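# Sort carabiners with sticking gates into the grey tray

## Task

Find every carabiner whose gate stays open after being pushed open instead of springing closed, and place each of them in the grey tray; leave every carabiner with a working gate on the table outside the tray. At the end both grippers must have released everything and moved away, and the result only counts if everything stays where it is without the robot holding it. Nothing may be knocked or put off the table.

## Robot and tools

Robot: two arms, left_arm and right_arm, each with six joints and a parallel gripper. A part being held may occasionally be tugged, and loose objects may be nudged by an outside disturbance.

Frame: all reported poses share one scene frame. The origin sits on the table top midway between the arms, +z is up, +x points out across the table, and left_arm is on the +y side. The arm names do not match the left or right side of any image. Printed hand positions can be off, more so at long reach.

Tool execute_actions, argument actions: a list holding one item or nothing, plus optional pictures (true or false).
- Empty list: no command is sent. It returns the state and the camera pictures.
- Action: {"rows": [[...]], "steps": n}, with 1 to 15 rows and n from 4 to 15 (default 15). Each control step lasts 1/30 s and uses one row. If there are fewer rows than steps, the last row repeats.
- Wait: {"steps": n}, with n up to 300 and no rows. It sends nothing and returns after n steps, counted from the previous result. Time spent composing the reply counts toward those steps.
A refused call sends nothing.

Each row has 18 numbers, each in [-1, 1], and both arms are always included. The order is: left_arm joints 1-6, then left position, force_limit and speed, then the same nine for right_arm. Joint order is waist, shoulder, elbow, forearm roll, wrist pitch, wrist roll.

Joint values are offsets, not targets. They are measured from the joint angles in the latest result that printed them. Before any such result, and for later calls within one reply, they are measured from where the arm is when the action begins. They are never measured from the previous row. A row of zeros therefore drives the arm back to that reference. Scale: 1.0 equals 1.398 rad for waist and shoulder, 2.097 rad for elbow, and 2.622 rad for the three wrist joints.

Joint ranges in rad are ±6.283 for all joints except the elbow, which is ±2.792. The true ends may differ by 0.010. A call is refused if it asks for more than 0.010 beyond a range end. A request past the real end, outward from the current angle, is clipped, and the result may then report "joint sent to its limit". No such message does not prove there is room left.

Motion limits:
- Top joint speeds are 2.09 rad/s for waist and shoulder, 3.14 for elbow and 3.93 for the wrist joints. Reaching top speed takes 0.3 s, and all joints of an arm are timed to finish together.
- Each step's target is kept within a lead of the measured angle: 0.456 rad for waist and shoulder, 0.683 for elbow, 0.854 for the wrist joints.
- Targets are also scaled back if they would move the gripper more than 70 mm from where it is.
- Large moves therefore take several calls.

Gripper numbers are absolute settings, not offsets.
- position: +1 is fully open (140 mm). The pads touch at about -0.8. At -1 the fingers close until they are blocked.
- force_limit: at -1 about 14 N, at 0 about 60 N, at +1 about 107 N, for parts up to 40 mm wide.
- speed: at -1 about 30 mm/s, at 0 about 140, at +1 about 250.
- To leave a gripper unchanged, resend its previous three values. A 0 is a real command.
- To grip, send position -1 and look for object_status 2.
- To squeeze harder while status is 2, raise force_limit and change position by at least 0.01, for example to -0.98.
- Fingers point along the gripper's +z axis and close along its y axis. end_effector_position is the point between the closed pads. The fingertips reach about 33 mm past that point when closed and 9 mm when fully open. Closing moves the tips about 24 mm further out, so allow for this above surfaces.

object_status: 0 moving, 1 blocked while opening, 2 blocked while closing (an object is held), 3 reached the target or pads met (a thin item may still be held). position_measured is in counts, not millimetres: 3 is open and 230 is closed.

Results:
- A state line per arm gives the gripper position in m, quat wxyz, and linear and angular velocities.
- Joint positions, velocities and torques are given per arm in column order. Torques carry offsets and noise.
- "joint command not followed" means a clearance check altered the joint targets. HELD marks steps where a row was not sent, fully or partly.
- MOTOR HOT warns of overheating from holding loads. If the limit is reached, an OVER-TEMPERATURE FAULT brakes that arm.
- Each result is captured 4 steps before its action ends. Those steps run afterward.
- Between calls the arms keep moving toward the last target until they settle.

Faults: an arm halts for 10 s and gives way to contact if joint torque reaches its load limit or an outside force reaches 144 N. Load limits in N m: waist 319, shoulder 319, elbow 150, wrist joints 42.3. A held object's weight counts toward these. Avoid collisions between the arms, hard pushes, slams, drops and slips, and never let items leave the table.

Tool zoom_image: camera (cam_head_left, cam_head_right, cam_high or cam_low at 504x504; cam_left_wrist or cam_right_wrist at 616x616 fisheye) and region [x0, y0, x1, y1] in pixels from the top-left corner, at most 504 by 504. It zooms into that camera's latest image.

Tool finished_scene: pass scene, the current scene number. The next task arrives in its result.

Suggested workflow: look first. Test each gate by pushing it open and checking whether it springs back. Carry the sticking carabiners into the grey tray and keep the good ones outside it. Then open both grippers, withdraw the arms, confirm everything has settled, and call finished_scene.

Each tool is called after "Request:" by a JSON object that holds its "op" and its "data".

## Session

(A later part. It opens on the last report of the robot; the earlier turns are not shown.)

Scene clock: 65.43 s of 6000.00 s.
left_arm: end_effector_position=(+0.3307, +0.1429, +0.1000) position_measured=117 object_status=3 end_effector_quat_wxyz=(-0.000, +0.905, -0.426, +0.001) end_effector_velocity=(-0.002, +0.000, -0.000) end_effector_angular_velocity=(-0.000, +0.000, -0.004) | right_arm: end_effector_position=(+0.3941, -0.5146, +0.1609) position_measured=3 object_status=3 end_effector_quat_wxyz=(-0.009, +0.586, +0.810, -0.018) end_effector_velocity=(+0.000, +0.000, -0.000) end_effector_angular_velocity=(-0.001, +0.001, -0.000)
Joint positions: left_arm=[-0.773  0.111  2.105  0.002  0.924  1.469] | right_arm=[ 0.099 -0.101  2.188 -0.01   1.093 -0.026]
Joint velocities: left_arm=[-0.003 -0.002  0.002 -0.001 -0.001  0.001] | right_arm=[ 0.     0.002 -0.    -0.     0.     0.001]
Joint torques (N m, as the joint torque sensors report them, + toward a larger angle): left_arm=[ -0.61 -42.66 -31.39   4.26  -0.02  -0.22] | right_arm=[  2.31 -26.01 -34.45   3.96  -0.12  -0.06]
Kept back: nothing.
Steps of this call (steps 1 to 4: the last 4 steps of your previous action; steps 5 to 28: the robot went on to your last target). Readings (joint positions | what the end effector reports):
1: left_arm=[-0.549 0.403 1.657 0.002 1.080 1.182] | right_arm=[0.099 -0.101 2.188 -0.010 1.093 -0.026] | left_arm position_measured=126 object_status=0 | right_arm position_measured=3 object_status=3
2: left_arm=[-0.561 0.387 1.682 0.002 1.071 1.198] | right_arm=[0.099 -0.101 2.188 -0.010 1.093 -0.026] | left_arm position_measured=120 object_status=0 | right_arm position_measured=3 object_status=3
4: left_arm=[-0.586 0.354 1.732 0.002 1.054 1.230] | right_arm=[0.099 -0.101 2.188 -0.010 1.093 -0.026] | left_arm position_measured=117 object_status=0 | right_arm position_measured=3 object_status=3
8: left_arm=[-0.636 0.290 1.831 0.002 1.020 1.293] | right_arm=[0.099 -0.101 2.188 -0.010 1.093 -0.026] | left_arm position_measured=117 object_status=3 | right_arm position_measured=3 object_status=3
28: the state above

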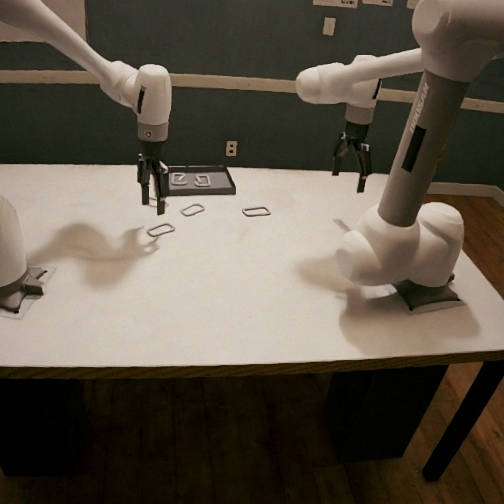

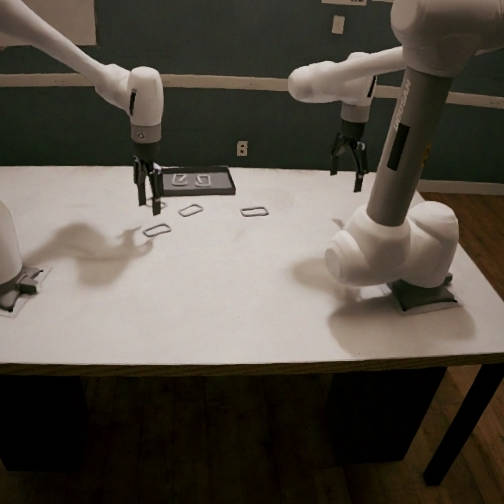

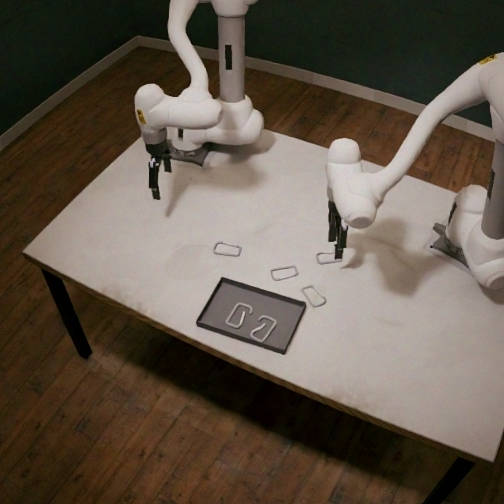

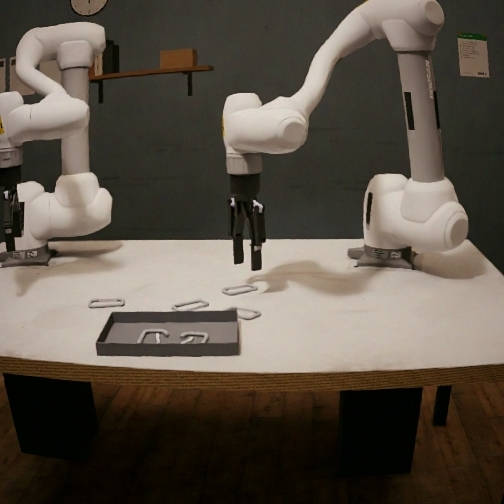

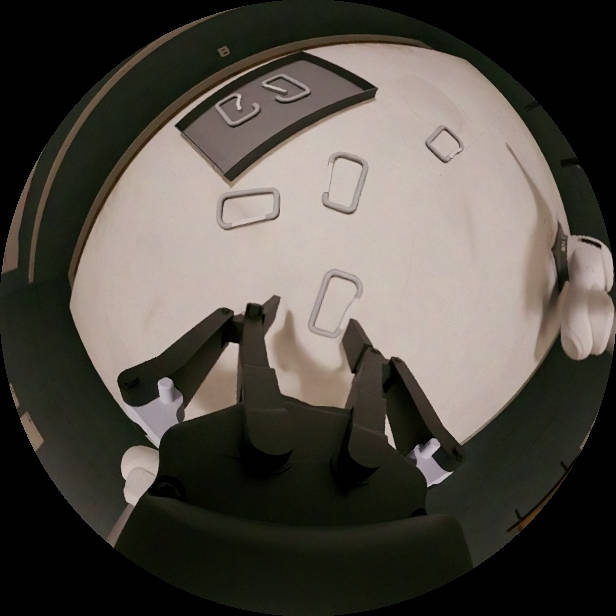

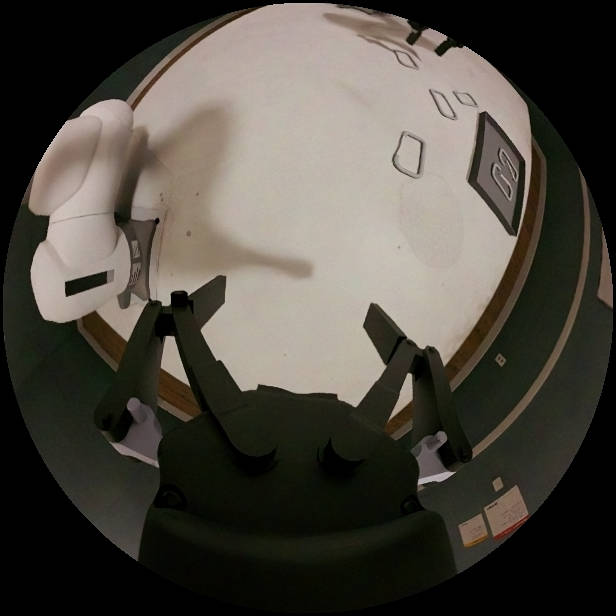

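Request:
{"op": "execute_actions", "data": {"actions": [{"rows":[[-0.04,0.0366,0.0154,0,-0.0313,-0.021,0.1,0,0,0,0,0,0,0,0,1,0,0]],"steps":15}]}}

Request:
{"op": "execute_actions", "data": {"actions": [{"steps":4}], "pictures": true}}

Request:
{"op": "zoom_image", "data": {"camera": "cam_left_wrist", "region": [220, 220, 420, 400]}}

Scene clock: 66.43 s of 6000.00 s.
left_arm: end_effector_position=(+0.3083, +0.1248, +0.0601) position_measured=117 object_status=3 end_effector_quat_wxyz=(-0.001, +0.904, -0.427, +0.000) end_effector_velocity=(-0.003, -0.002, -0.006) end_effector_angular_velocity=(+0.001, +0.001, -0.001) | right_arm: end_effector_position=(+0.3941, -0.5146, +0.1609) position_measured=3 object_status=3 end_effector_quat_wxyz=(-0.009, +0.586, +0.810, -0.018) end_effector_velocity=(-0.000, +0.000, -0.001) end_effector_angular_velocity=(-0.000, +0.002, +0.001)
Joint positions: left_arm=[-0.828  0.161  2.137  0.002  0.843  1.414] | right_arm=[ 0.099 -0.101  2.188 -0.01   1.093 -0.026]
Joint velocities: left_arm=[-0.007  0.008  0.005 -0.    -0.012 -0.006] | right_arm=[ 0.001  0.002 -0.     0.001  0.    -0.001]
Joint torques (N m, as the joint torque sensors report them, + toward a larger angle): left_arm=[  1.89 -48.   -31.15   4.1   -0.34   0.11] | right_arm=[  2.12 -25.27 -34.85   4.18   0.02  -0.26]
Steps of this call (steps 1 to 19: the robot went on to your last target; steps 20 to 30: the first 11 steps of this action). Readings (joint positions | what the end effector reports):
20: left_arm=[-0.773 0.111 2.105 0.002 0.924 1.469] | right_arm=[0.099 -0.101 2.188 -0.010 1.093 -0.026] | left_arm position_measured=117 object_status=3 | right_arm position_measured=3 object_status=3
21: left_arm=[-0.776 0.113 2.107 0.002 0.919 1.466] | right_arm=[0.099 -0.101 2.188 -0.010 1.093 -0.026] | left_arm position_measured=117 object_status=3 | right_arm position_measured=3 object_status=3
23: left_arm=[-0.801 0.137 2.122 0.002 0.882 1.441] | right_arm=[0.099 -0.101 2.188 -0.010 1.093 -0.026] | left_arm position_measured=117 object_status=3 | right_arm position_measured=3 object_status=3
27: left_arm=[-0.827 0.160 2.136 0.002 0.846 1.416] | right_arm=[0.099 -0.101 2.188 -0.010 1.093 -0.026] | left_arm position_measured=117 object_status=3 | right_arm position_measured=3 object_status=3
30: the state above

Scene clock: 66.57 s of 6000.00 s.
left_arm: end_effector_position=(+0.3081, +0.1247, +0.0597) position_measured=117 object_status=3 end_effector_quat_wxyz=(-0.001, +0.904, -0.427, +0.000) end_effector_velocity=(-0.002, -0.001, -0.001) end_effector_angular_velocity=(+0.001, +0.001, -0.005) | right_arm: end_effector_position=(+0.3941, -0.5146, +0.1609) position_measured=3 object_status=3 end_effector_quat_wxyz=(-0.009, +0.586, +0.810, -0.018) end_effector_velocity=(+0.000, -0.000, -0.001) end_effector_angular_velocity=(-0.001, +0.001, -0.001)
Joint positions: left_arm=[-0.829  0.162  2.137  0.002  0.843  1.414] | right_arm=[ 0.099 -0.101  2.188 -0.01   1.093 -0.026]
Joint velocities: left_arm=[-0.004  0.002  0.001 -0.    -0.002  0.001] | right_arm=[ 0.     0.002  0.    -0.001 -0.     0.001]
Joint torques (N m, as the joint torque sensors report them, + toward a larger angle): left_arm=[ -2.35 -45.44 -29.12   4.09   0.15   0.2 ] | right_arm=[  3.36 -25.15 -34.65   3.88  -0.21  -0.4 ]
Kept back: nothing.
Steps of this call (steps 1 to 4: the last 4 steps of your previous action). Readings (joint positions | what the end effector reports):
1: left_arm=[-0.828 0.162 2.137 0.002 0.843 1.414] | right_arm=[0.099 -0.101 2.188 -0.010 1.093 -0.026] | left_arm position_measured=117 object_status=3 | right_arm position_measured=3 object_status=3
2: left_arm=[-0.828 0.162 2.137 0.002 0.843 1.414] | right_arm=[0.099 -0.101 2.188 -0.010 1.093 -0.026] | left_arm position_measured=117 object_status=3 | right_arm position_measured=3 object_status=3
4: the state above

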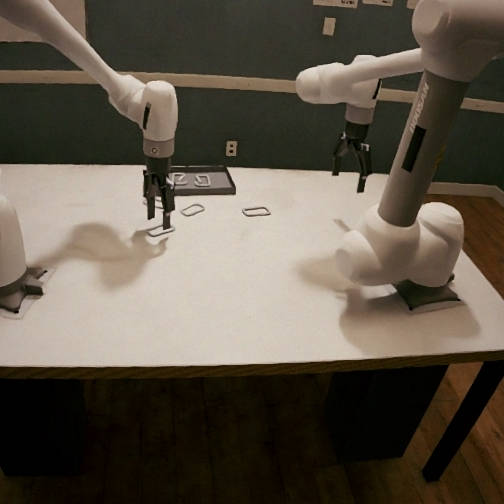

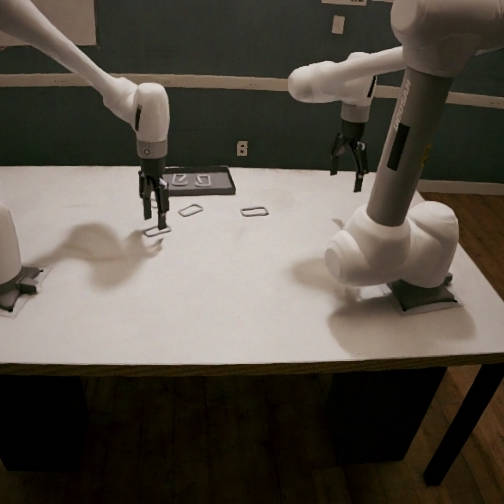

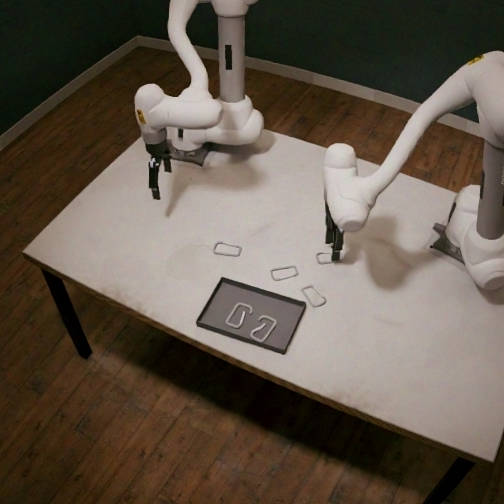

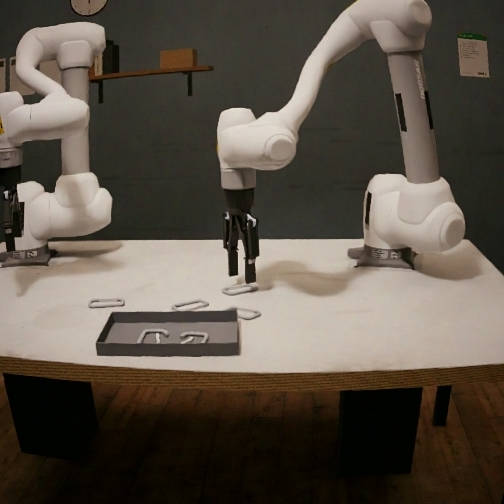

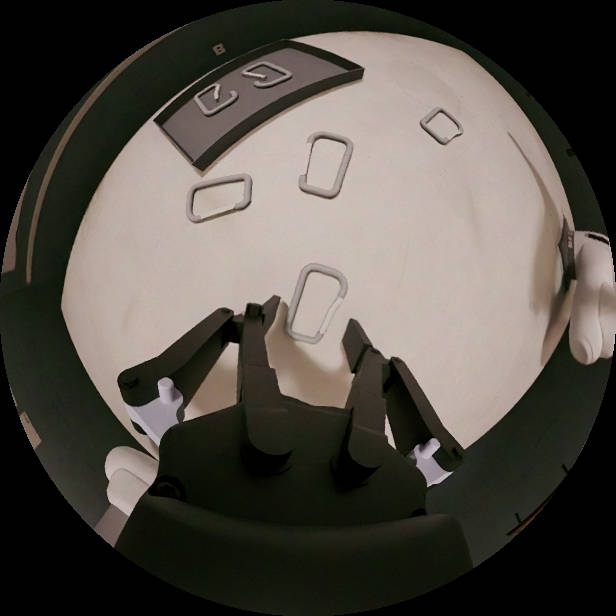

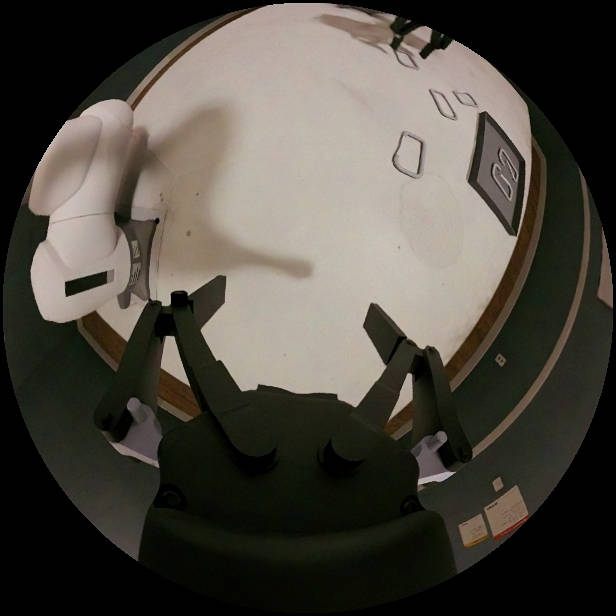

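Region (220, 220, 420, 400) of cam_left_wrist's 616x616 image, scaled by 2.520, with more detail than that image has; it fills the top 454 rows of this view, and the rest is white.

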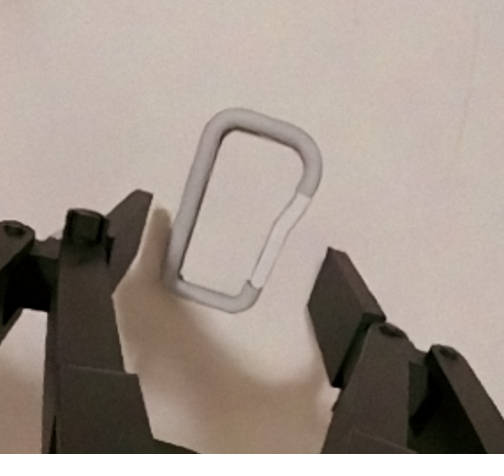

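Request:
{"op": "execute_actions", "data": {"actions": [{"rows":[[0.0054,0,0,0,0,0.003,0.1,0,0,0,0,0,0,0,0,1,0,0],[0.0054,0,0,0,0,0.003,0.1,0,0,0,0,0,0,0,0,1,0,0],[0.0054,0,0,0,0,0.003,0.1,0,0,0,0,0,0,0,0,1,0,0],[0.0054,0.0204,0.0082,0,-0.0177,0.003,0.1,0,0,0,0,0,0,0,0,1,0,0],[0.0054,0.0204,0.0082,0,-0.0177,0.003,0.1,0,0,0,0,0,0,0,0,1,0,0],[0.0054,0.0204,0.0082,0,-0.0177,0.003,0.1,0,0,0,0,0,0,0,0,1,0,0],[0.0054,0.0204,0.0082,0,-0.0177,0.003,0.1,0,0,0,0,0,0,0,0,1,0,0],[0.0054,0.0204,0.0082,0,-0.0177,0.003,0.1,0,0,0,0,0,0,0,0,1,0,0],[0.0054,0.0204,0.0082,0,-0.0177,0.003,0.1,0,0,0,0,0,0,0,0,1,0,0],[0.0054,0.0204,0.0082,0,-0.0177,0.003,0.1,0,0,0,0,0,0,0,0,1,0,0],[0.0054,0.0204,0.0082,0,-0.0177,0.003,-0.35,0,-0.5,0,0,0,0,0,0,1,0,0]],"steps":15}]}}

Request:
{"op": "execute_actions", "data": {"actions": [{"steps":16}], "pictures": true}}

Request:
{"op": "zoom_image", "data": {"camera": "cam_left_wrist", "region": [220, 220, 420, 400]}}

Scene clock: 67.50 s of 6000.00 s.
left_arm: end_effector_position=(+0.3114, +0.1267, +0.0388) position_measured=117 object_status=0 end_effector_quat_wxyz=(-0.000, +0.904, -0.427, +0.001) end_effector_velocity=(+0.000, -0.001, -0.011) end_effector_angular_velocity=(-0.004, -0.002, -0.002) | right_arm: end_effector_position=(+0.3941, -0.5146, +0.1609) position_measured=3 object_status=3 end_effector_quat_wxyz=(-0.009, +0.586, +0.810, -0.018) end_effector_velocity=(+0.000, +0.000, +0.000) end_effector_angular_velocity=(+0.000, -0.000, -0.001)
Joint positions: left_arm=[-0.821  0.189  2.154  0.002  0.798  1.422] | right_arm=[ 0.099 -0.101  2.188 -0.01   1.093 -0.026]
Joint velocities: left_arm=[-0.001  0.014  0.01  -0.    -0.027  0.001] | right_arm=[-0.     0.    -0.001  0.    -0.     0.001]
Joint torques (N m, as the joint torque sensors report them, + toward a larger angle): left_arm=[  0.18 -49.54 -28.92   4.06   0.13   0.19] | right_arm=[  3.17 -26.71 -34.55   3.54   0.04  -0.2 ]
Steps of this call (steps 1 to 15: the robot went on to your last target; steps 16 to 17: nothing new was sent; steps 18 to 28: the first 11 steps of this action). Readings (joint positions | what the end effector reports):
18: left_arm=[-0.829 0.162 2.137 0.002 0.842 1.414] | right_arm=[0.099 -0.101 2.188 -0.010 1.093 -0.026] | left_arm position_measured=117 object_status=3 | right_arm position_measured=3 object_status=3
19: left_arm=[-0.827 0.162 2.137 0.002 0.842 1.415] | right_arm=[0.099 -0.101 2.188 -0.010 1.093 -0.026] | left_arm position_measured=117 object_status=3 | right_arm position_measured=3 object_status=3
21: left_arm=[-0.823 0.162 2.137 0.002 0.842 1.419] | right_arm=[0.099 -0.101 2.188 -0.010 1.093 -0.026] | left_arm position_measured=117 object_status=3 | right_arm position_measured=3 object_status=3
25: left_arm=[-0.821 0.185 2.151 0.002 0.805 1.421] | right_arm=[0.099 -0.101 2.188 -0.010 1.093 -0.026] | left_arm position_measured=117 object_status=3 | right_arm position_measured=3 object_status=3
28: the state above

Scene clock: 68.03 s of 6000.00 s.
left_arm: end_effector_position=(+0.3115, +0.1267, +0.0381) position_measured=169 object_status=0 end_effector_quat_wxyz=(-0.000, +0.904, -0.427, +0.001) end_effector_velocity=(-0.000, +0.001, -0.001) end_effector_angular_velocity=(+0.001, +0.001, +0.000) | right_arm: end_effector_position=(+0.3941, -0.5146, +0.1609) position_measured=3 object_status=3 end_effector_quat_wxyz=(-0.009, +0.586, +0.810, -0.018) end_effector_velocity=(-0.000, -0.000, +0.000) end_effector_angular_velocity=(+0.000, +0.000, -0.001)
Joint positions: left_arm=[-0.821  0.19   2.154  0.002  0.796  1.422] | right_arm=[ 0.099 -0.101  2.188 -0.01   1.093 -0.026]
Joint velocities: left_arm=[ 0.001 -0.     0.002 -0.001 -0.     0.001] | right_arm=[-0.001 -0.001  0.     0.     0.001  0.001]
Joint torques (N m, as the joint torque sensors report them, + toward a larger angle): left_arm=[ -8.4  -11.27  -4.82  -0.54  -1.81   0.18] | right_arm=[  4.6  -26.66 -34.76   3.79  -0.18  -0.23]
Kept back: nothing.
Steps of this call (steps 1 to 4: the last 4 steps of your previous action; steps 5 to 15: the robot went on to your last target; step 16: nothing new was sent). Readings (joint positions | what the end effector reports):
1: left_arm=[-0.821 0.190 2.154 0.002 0.797 1.422] | right_arm=[0.099 -0.101 2.188 -0.010 1.093 -0.026] | left_arm position_measured=118 object_status=0 | right_arm position_measured=3 object_status=3
2: left_arm=[-0.821 0.190 2.154 0.002 0.797 1.422] | right_arm=[0.099 -0.101 2.188 -0.010 1.093 -0.026] | left_arm position_measured=123 object_status=0 | right_arm position_measured=3 object_status=3
4: left_arm=[-0.821 0.190 2.154 0.002 0.796 1.422] | right_arm=[0.099 -0.101 2.188 -0.010 1.093 -0.026] | left_arm position_measured=132 object_status=0 | right_arm position_measured=3 object_status=3
8: left_arm=[-0.821 0.190 2.155 0.002 0.796 1.422] | right_arm=[0.099 -0.101 2.188 -0.010 1.093 -0.026] | left_arm position_measured=150 object_status=0 | right_arm position_measured=3 object_status=3
16: the state above
All arms were judged still, so your last target was given up. Only a new action makes them travel on or press farther. Fingers that are still opening or closing keep moving.

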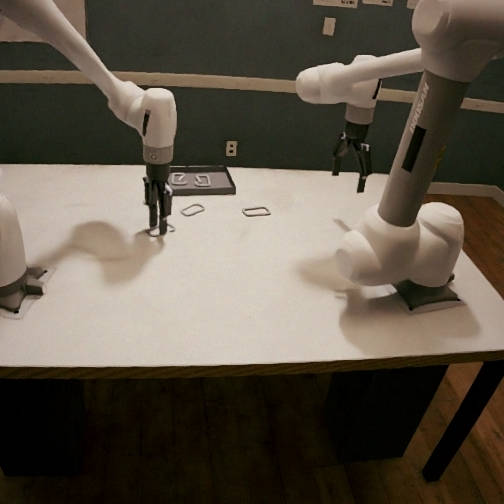

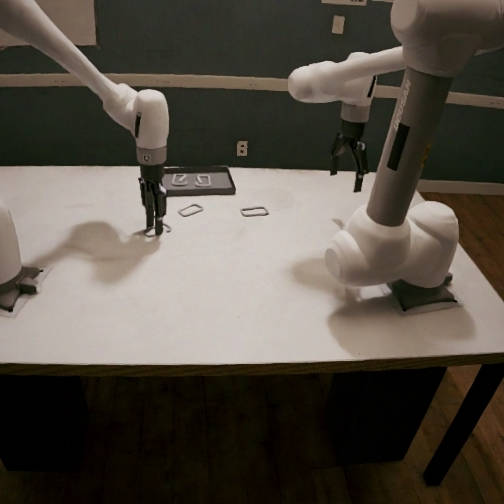

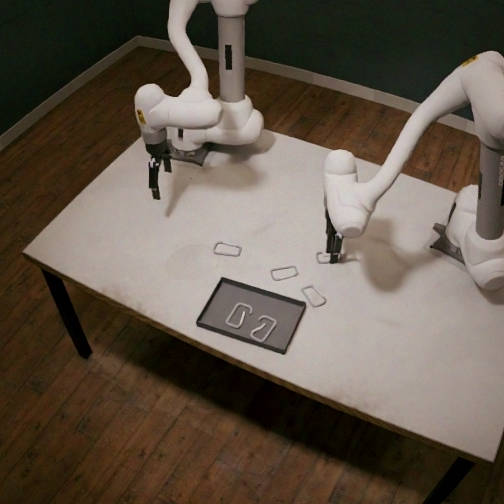

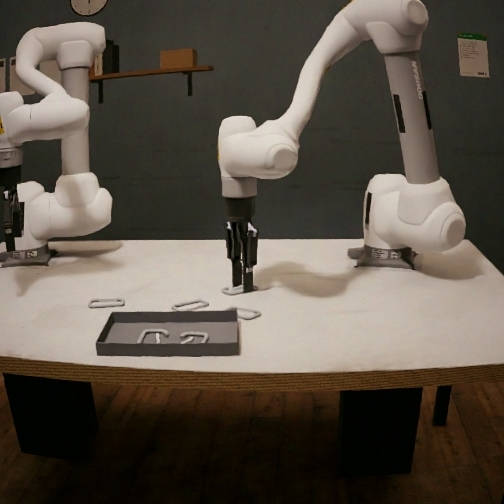

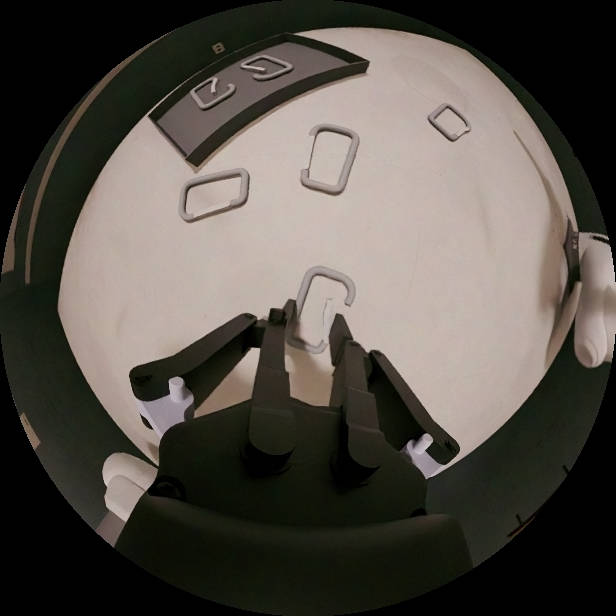

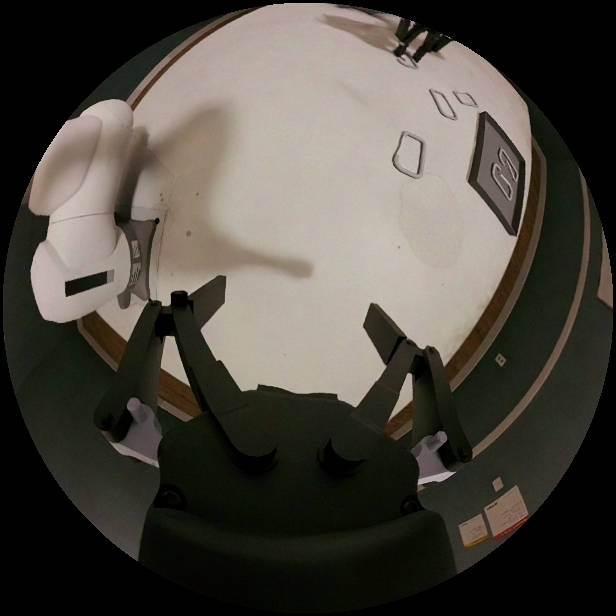

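Region (220, 220, 420, 400) of cam_left_wrist's 616x616 image, scaled by 2.520, with more detail than that image has; it fills the top 454 rows of this view, and the rest is white.

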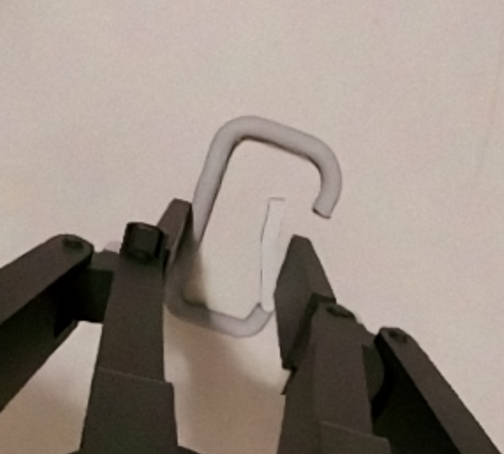

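Request:
{"op": "execute_actions", "data": {"actions": [{"rows":[[0,-0.001,0,0,0.001,0,0.1,0,0,0,0,0,0,0,0,1,0,0]],"steps":15}]}}

Request:
{"op": "execute_actions", "data": {"actions": [{"steps":6}], "pictures": true}}

Request:
{"op": "zoom_image", "data": {"camera": "cam_left_wrist", "region": [220, 220, 420, 400]}}

Scene clock: 68.57 s of 6000.00 s.
left_arm: end_effector_position=(+0.3111, +0.1272, +0.0387) position_measured=117 object_status=0 end_effector_quat_wxyz=(-0.001, +0.904, -0.427, +0.000) end_effector_velocity=(-0.000, +0.000, +0.000) end_effector_angular_velocity=(+0.001, -0.000, +0.001) | right_arm: end_effector_position=(+0.3941, -0.5146, +0.1609) position_measured=3 object_status=3 end_effector_quat_wxyz=(-0.009, +0.586, +0.810, -0.018) end_effector_velocity=(-0.000, +0.000, +0.000) end_effector_angular_velocity=(+0.000, -0.001, +0.001)
Joint positions: left_arm=[-0.821  0.189  2.154  0.002  0.799  1.422] | right_arm=[ 0.099 -0.101  2.188 -0.01   1.093 -0.026]
Joint velocities: left_arm=[-0.001 -0.001 -0.     0.001  0.002 -0.002] | right_arm=[ 0.    -0.001  0.     0.    -0.    -0.001]
Joint torques (N m, as the joint torque sensors report them, + toward a larger angle): left_arm=[ -0.21 -48.8  -28.05   3.88  -0.16   0.03] | right_arm=[  4.54 -26.53 -34.48   3.78   0.07  -0.39]
Steps of this call (steps 1 to 5: nothing new was sent; steps 6 to 16: the first 11 steps of this action). Readings (joint positions | what the end effector reports):
6: left_arm=[-0.821 0.190 2.155 0.002 0.796 1.422] | right_arm=[0.099 -0.101 2.188 -0.010 1.093 -0.026] | left_arm position_measured=169 object_status=0 | right_arm position_measured=3 object_status=3
7: left_arm=[-0.821 0.190 2.155 0.002 0.796 1.422] | right_arm=[0.099 -0.101 2.188 -0.010 1.093 -0.026] | left_arm position_measured=169 object_status=0 | right_arm position_measured=3 object_status=3
9: left_arm=[-0.821 0.190 2.155 0.002 0.797 1.422] | right_arm=[0.099 -0.101 2.188 -0.010 1.093 -0.026] | left_arm position_measured=151 object_status=0 | right_arm position_measured=3 object_status=3
13: left_arm=[-0.821 0.189 2.154 0.002 0.798 1.422] | right_arm=[0.099 -0.101 2.188 -0.010 1.093 -0.026] | left_arm position_measured=121 object_status=0 | right_arm position_measured=3 object_status=3
16: the state above

Scene clock: 68.77 s of 6000.00 s.
left_arm: end_effector_position=(+0.3111, +0.1273, +0.0388) position_measured=117 object_status=3 end_effector_quat_wxyz=(-0.001, +0.904, -0.427, +0.000) end_effector_velocity=(-0.001, -0.000, -0.000) end_effector_angular_velocity=(+0.000, +0.001, +0.000) | right_arm: end_effector_position=(+0.3941, -0.5146, +0.1609) position_measured=3 object_status=3 end_effector_quat_wxyz=(-0.009, +0.586, +0.810, -0.018) end_effector_velocity=(-0.001, +0.000, -0.001) end_effector_angular_velocity=(+0.000, +0.002, +0.000)
Joint positions: left_arm=[-0.821  0.189  2.154  0.002  0.799  1.422] | right_arm=[ 0.099 -0.101  2.188 -0.01   1.093 -0.026]
Joint velocities: left_arm=[-0.001  0.001 -0.    -0.001  0.    -0.   ] | right_arm=[ 0.     0.001  0.001  0.001 -0.    -0.   ]
Joint torques (N m, as the joint torque sensors report them, + toward a larger angle): left_arm=[  0.14 -47.1  -28.37   3.92   0.13   0.09] | right_arm=[  2.61 -25.25 -35.06   3.81  -0.14  -0.34]
Kept back: nothing.
Steps of this call (steps 1 to 4: the last 4 steps of your previous action; steps 5 to 6: the robot went on to your last target). Readings (joint positions | what the end effector reports):
1: left_arm=[-0.821 0.189 2.154 0.002 0.799 1.422] | right_arm=[0.099 -0.101 2.188 -0.010 1.093 -0.026] | left_arm position_measured=117 object_status=0 | right_arm position_measured=3 object_status=3
2: left_arm=[-0.821 0.189 2.154 0.002 0.799 1.422] | right_arm=[0.099 -0.101 2.188 -0.010 1.093 -0.026] | left_arm position_measured=117 object_status=0 | right_arm position_measured=3 object_status=3
4: left_arm=[-0.821 0.189 2.154 0.002 0.799 1.422] | right_arm=[0.099 -0.101 2.188 -0.010 1.093 -0.026] | left_arm position_measured=117 object_status=3 | right_arm position_measured=3 object_status=3
6: the state above

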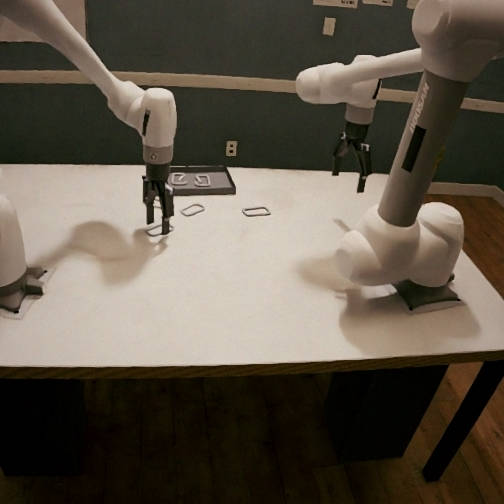

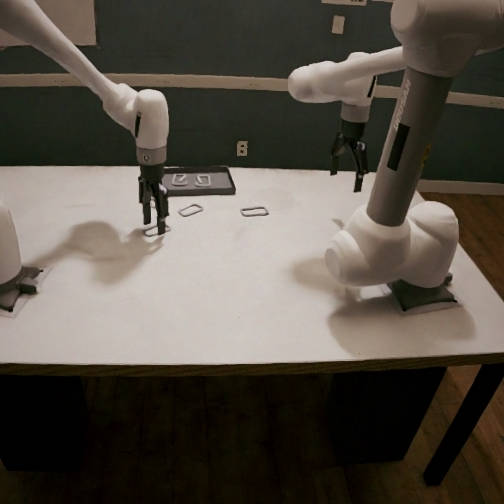

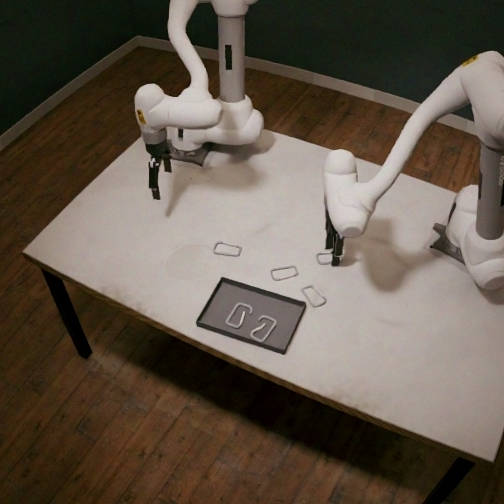

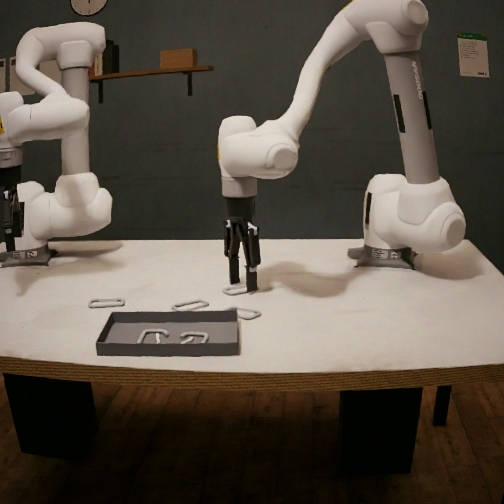

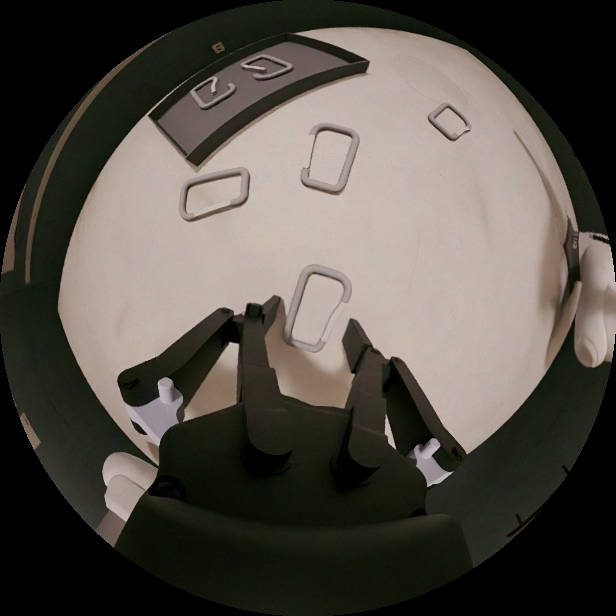

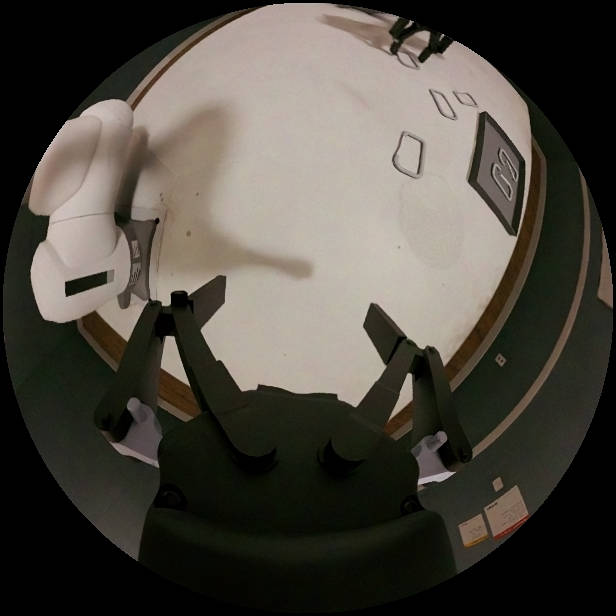

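Region (220, 220, 420, 400) of cam_left_wrist's 616x616 image, scaled by 2.520, with more detail than that image has; it fills the top 454 rows of this view, and the rest is white.

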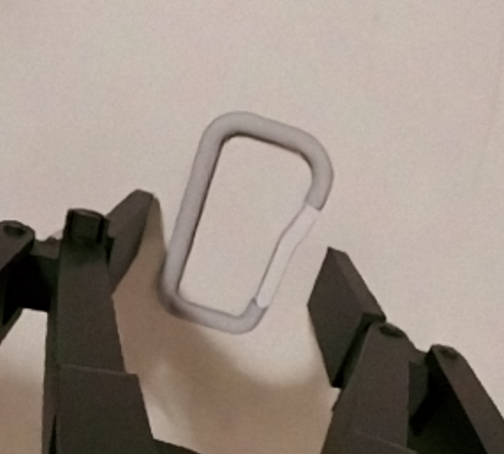

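Request:
{"op": "execute_actions", "data": {"actions": [{"rows":[[0,-0.056,-0.023,0,0.048,0,0.1,0,0,0,0,0,0,0,0,1,0,0],[0,-0.056,-0.023,0,0.048,0,0.1,0,0,0,0,0,0,0,0,1,0,0],[0,-0.056,-0.023,0,0.048,0,0.1,0,0,0,0,0,0,0,0,1,0,0],[0,-0.056,-0.023,0,0.048,0,0.1,0,0,0,0,0,0,0,0,1,0,0],[0,-0.056,-0.023,0,0.048,0,0.1,0,0,0,0,0,0,0,0,1,0,0],[0,-0.056,-0.023,0,0.048,0,0.1,0,0,0,0,0,0,0,0,1,0,0],[0,-0.056,-0.023,0,0.048,0,0.1,0,0,0,0,0,0,0,0,1,0,0],[0.198,0.051,-0.112,0,0.062,0.541,0.1,0,0,0,0,0,0,0,0,1,0,0]],"steps":15}]}}

Request:
{"op": "execute_actions", "data": {"actions": [{"steps":24}], "pictures": true}}

Request:
{"op": "zoom_image", "data": {"camera": "cam_left_wrist", "region": [220, 220, 420, 400]}}

Scene clock: 69.80 s of 6000.00 s.
left_arm: end_effector_position=(+0.3241, +0.1272, +0.0998) position_measured=117 object_status=3 end_effector_quat_wxyz=(-0.000, +0.895, -0.445, +0.001) end_effector_velocity=(+0.263, -0.014, +0.020) end_effector_angular_velocity=(-0.009, -0.009, -0.824) | right_arm: end_effector_position=(+0.3941, -0.5146, +0.1609) position_measured=3 object_status=3 end_effector_quat_wxyz=(-0.009, +0.586, +0.810, -0.018) end_effector_velocity=(-0.000, +0.000, -0.000) end_effector_angular_velocity=(-0.000, +0.001, -0.000)
Joint positions: left_arm=[-0.8    0.124  2.091  0.002  0.925  1.484] | right_arm=[ 0.099 -0.101  2.188 -0.01   1.093 -0.026]
Joint velocities: left_arm=[ 0.41   0.219 -0.301  0.001  0.067  1.233] | right_arm=[0. 0. 0. 0. 0. 0.]
Joint torques (N m, as the joint torque sensors report them, + toward a larger angle): left_arm=[  9.78 -37.45 -35.87   4.97   0.14   0.14] | right_arm=[  2.26 -26.2  -35.81   3.87  -0.04  -0.27]
Steps of this call (steps 1 to 15: the robot went on to your last target; steps 16 to 20: nothing new was sent; steps 21 to 31: the first 11 steps of this action). Readings (joint positions | what the end effector reports):
21: left_arm=[-0.821 0.189 2.154 0.002 0.799 1.422] | right_arm=[0.099 -0.101 2.188 -0.010 1.093 -0.026] | left_arm position_measured=117 object_status=3 | right_arm position_measured=3 object_status=3
22: left_arm=[-0.821 0.185 2.152 0.002 0.805 1.422] | right_arm=[0.099 -0.101 2.188 -0.010 1.093 -0.026] | left_arm position_measured=117 object_status=3 | right_arm position_measured=3 object_status=3
24: left_arm=[-0.821 0.157 2.134 0.002 0.851 1.422] | right_arm=[0.099 -0.101 2.188 -0.010 1.093 -0.026] | left_arm position_measured=117 object_status=3 | right_arm position_measured=3 object_status=3
28: left_arm=[-0.821 0.114 2.108 0.002 0.919 1.422] | right_arm=[0.099 -0.101 2.188 -0.010 1.093 -0.026] | left_arm position_measured=117 object_status=3 | right_arm position_measured=3 object_status=3
31: the state above

Scene clock: 70.60 s of 6000.00 s.
left_arm: end_effector_position=(+0.4901, +0.1549, +0.0993) position_measured=117 object_status=3 end_effector_quat_wxyz=(+0.001, -0.531, +0.848, -0.000) end_effector_velocity=(+0.001, +0.001, -0.000) end_effector_angular_velocity=(+0.001, -0.000, -0.005) | right_arm: end_effector_position=(+0.3941, -0.5146, +0.1609) position_measured=3 object_status=3 end_effector_quat_wxyz=(-0.009, +0.586, +0.810, -0.018) end_effector_velocity=(+0.000, -0.000, -0.000) end_effector_angular_velocity=(-0.000, -0.000, -0.000)
Joint positions: left_arm=[-0.544  0.26   1.92   0.002  0.961  2.84 ] | right_arm=[ 0.099 -0.101  2.188 -0.01   1.093 -0.026]
Joint velocities: left_arm=[ 0.002  0.001 -0.001  0.001  0.     0.006] | right_arm=[-0.     0.001 -0.001 -0.001 -0.     0.   ]
Joint torques (N m, as the joint torque sensors report them, + toward a larger angle): left_arm=[  1.17 -59.59 -31.9    4.5    0.17   0.06] | right_arm=[  3.64 -25.34 -34.75   3.98  -0.1   -0.27]
Kept back: nothing.
Steps of this call (steps 1 to 4: the last 4 steps of your previous action; steps 5 to 24: the robot went on to your last target). Readings (joint positions | what the end effector reports):
1: left_arm=[-0.784 0.132 2.079 0.002 0.928 1.534] | right_arm=[0.099 -0.101 2.188 -0.010 1.093 -0.026] | left_arm position_measured=117 object_status=3 | right_arm position_measured=3 object_status=3
2: left_arm=[-0.764 0.143 2.066 0.002 0.930 1.597] | right_arm=[0.099 -0.101 2.188 -0.010 1.093 -0.026] | left_arm position_measured=117 object_status=3 | right_arm position_measured=3 object_status=3
4: left_arm=[-0.725 0.164 2.041 0.002 0.935 1.731] | right_arm=[0.099 -0.101 2.188 -0.010 1.093 -0.026] | left_arm position_measured=117 object_status=3 | right_arm position_measured=3 object_status=3
8: left_arm=[-0.660 0.198 1.998 0.002 0.945 2.029] | right_arm=[0.099 -0.101 2.188 -0.010 1.093 -0.026] | left_arm position_measured=117 object_status=3 | right_arm position_measured=3 object_status=3
24: the state above

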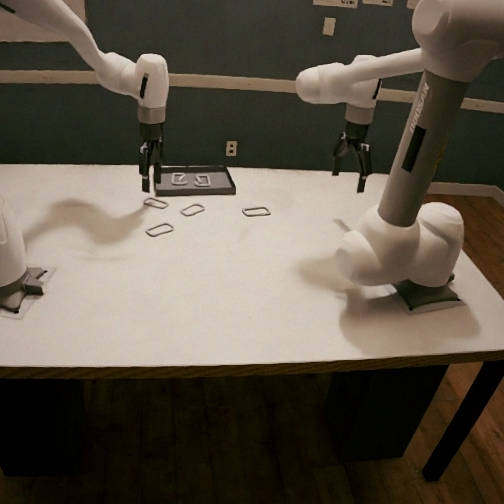

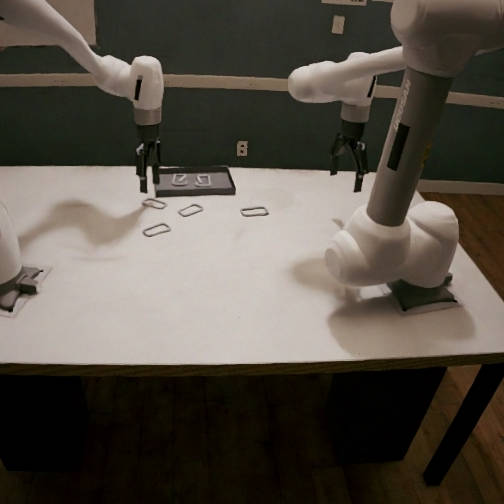

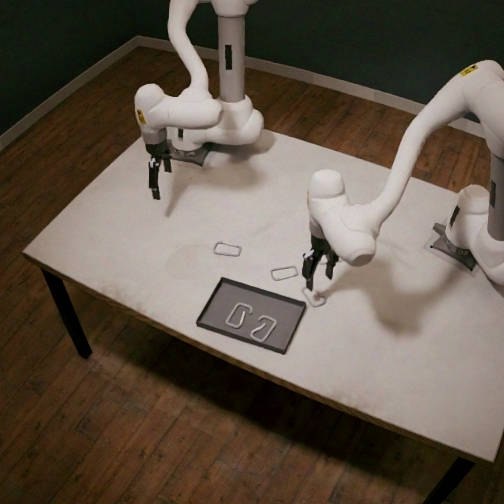

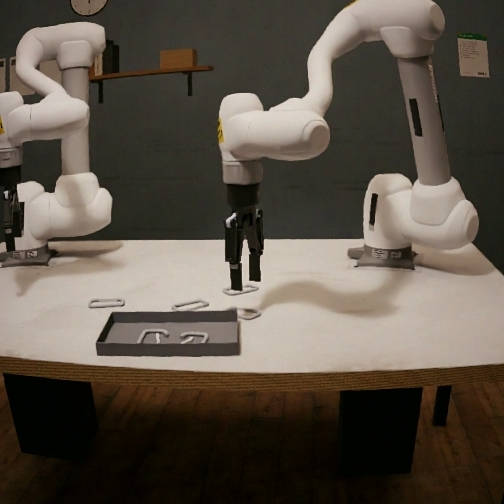

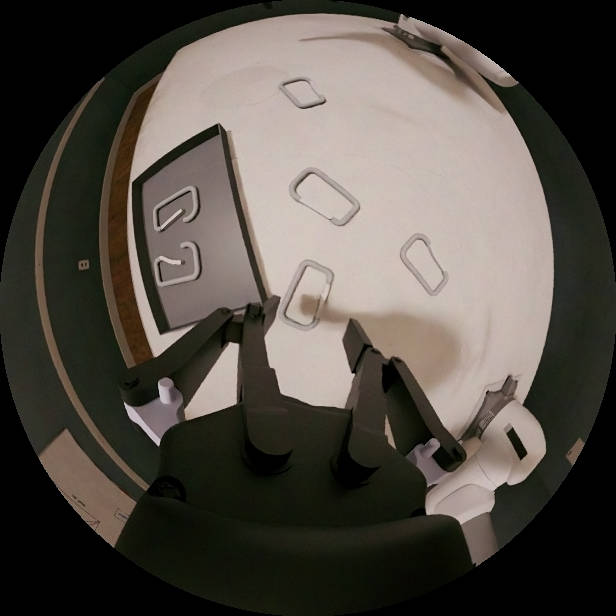

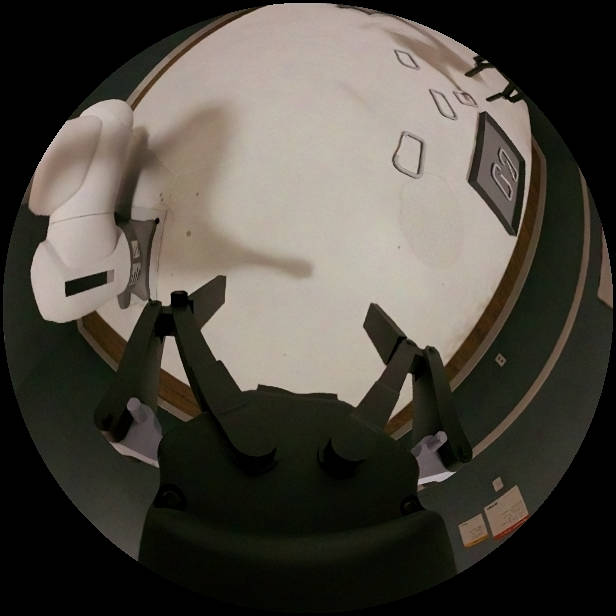

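Region (220, 220, 420, 400) of cam_left_wrist's 616x616 image, scaled by 2.520, with more detail than that image has; it fills the top 454 rows of this view, and the rest is white.

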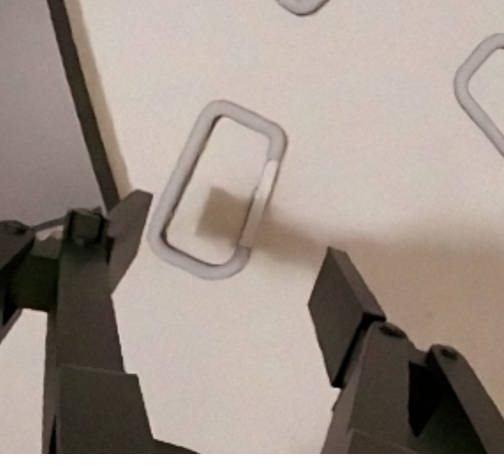

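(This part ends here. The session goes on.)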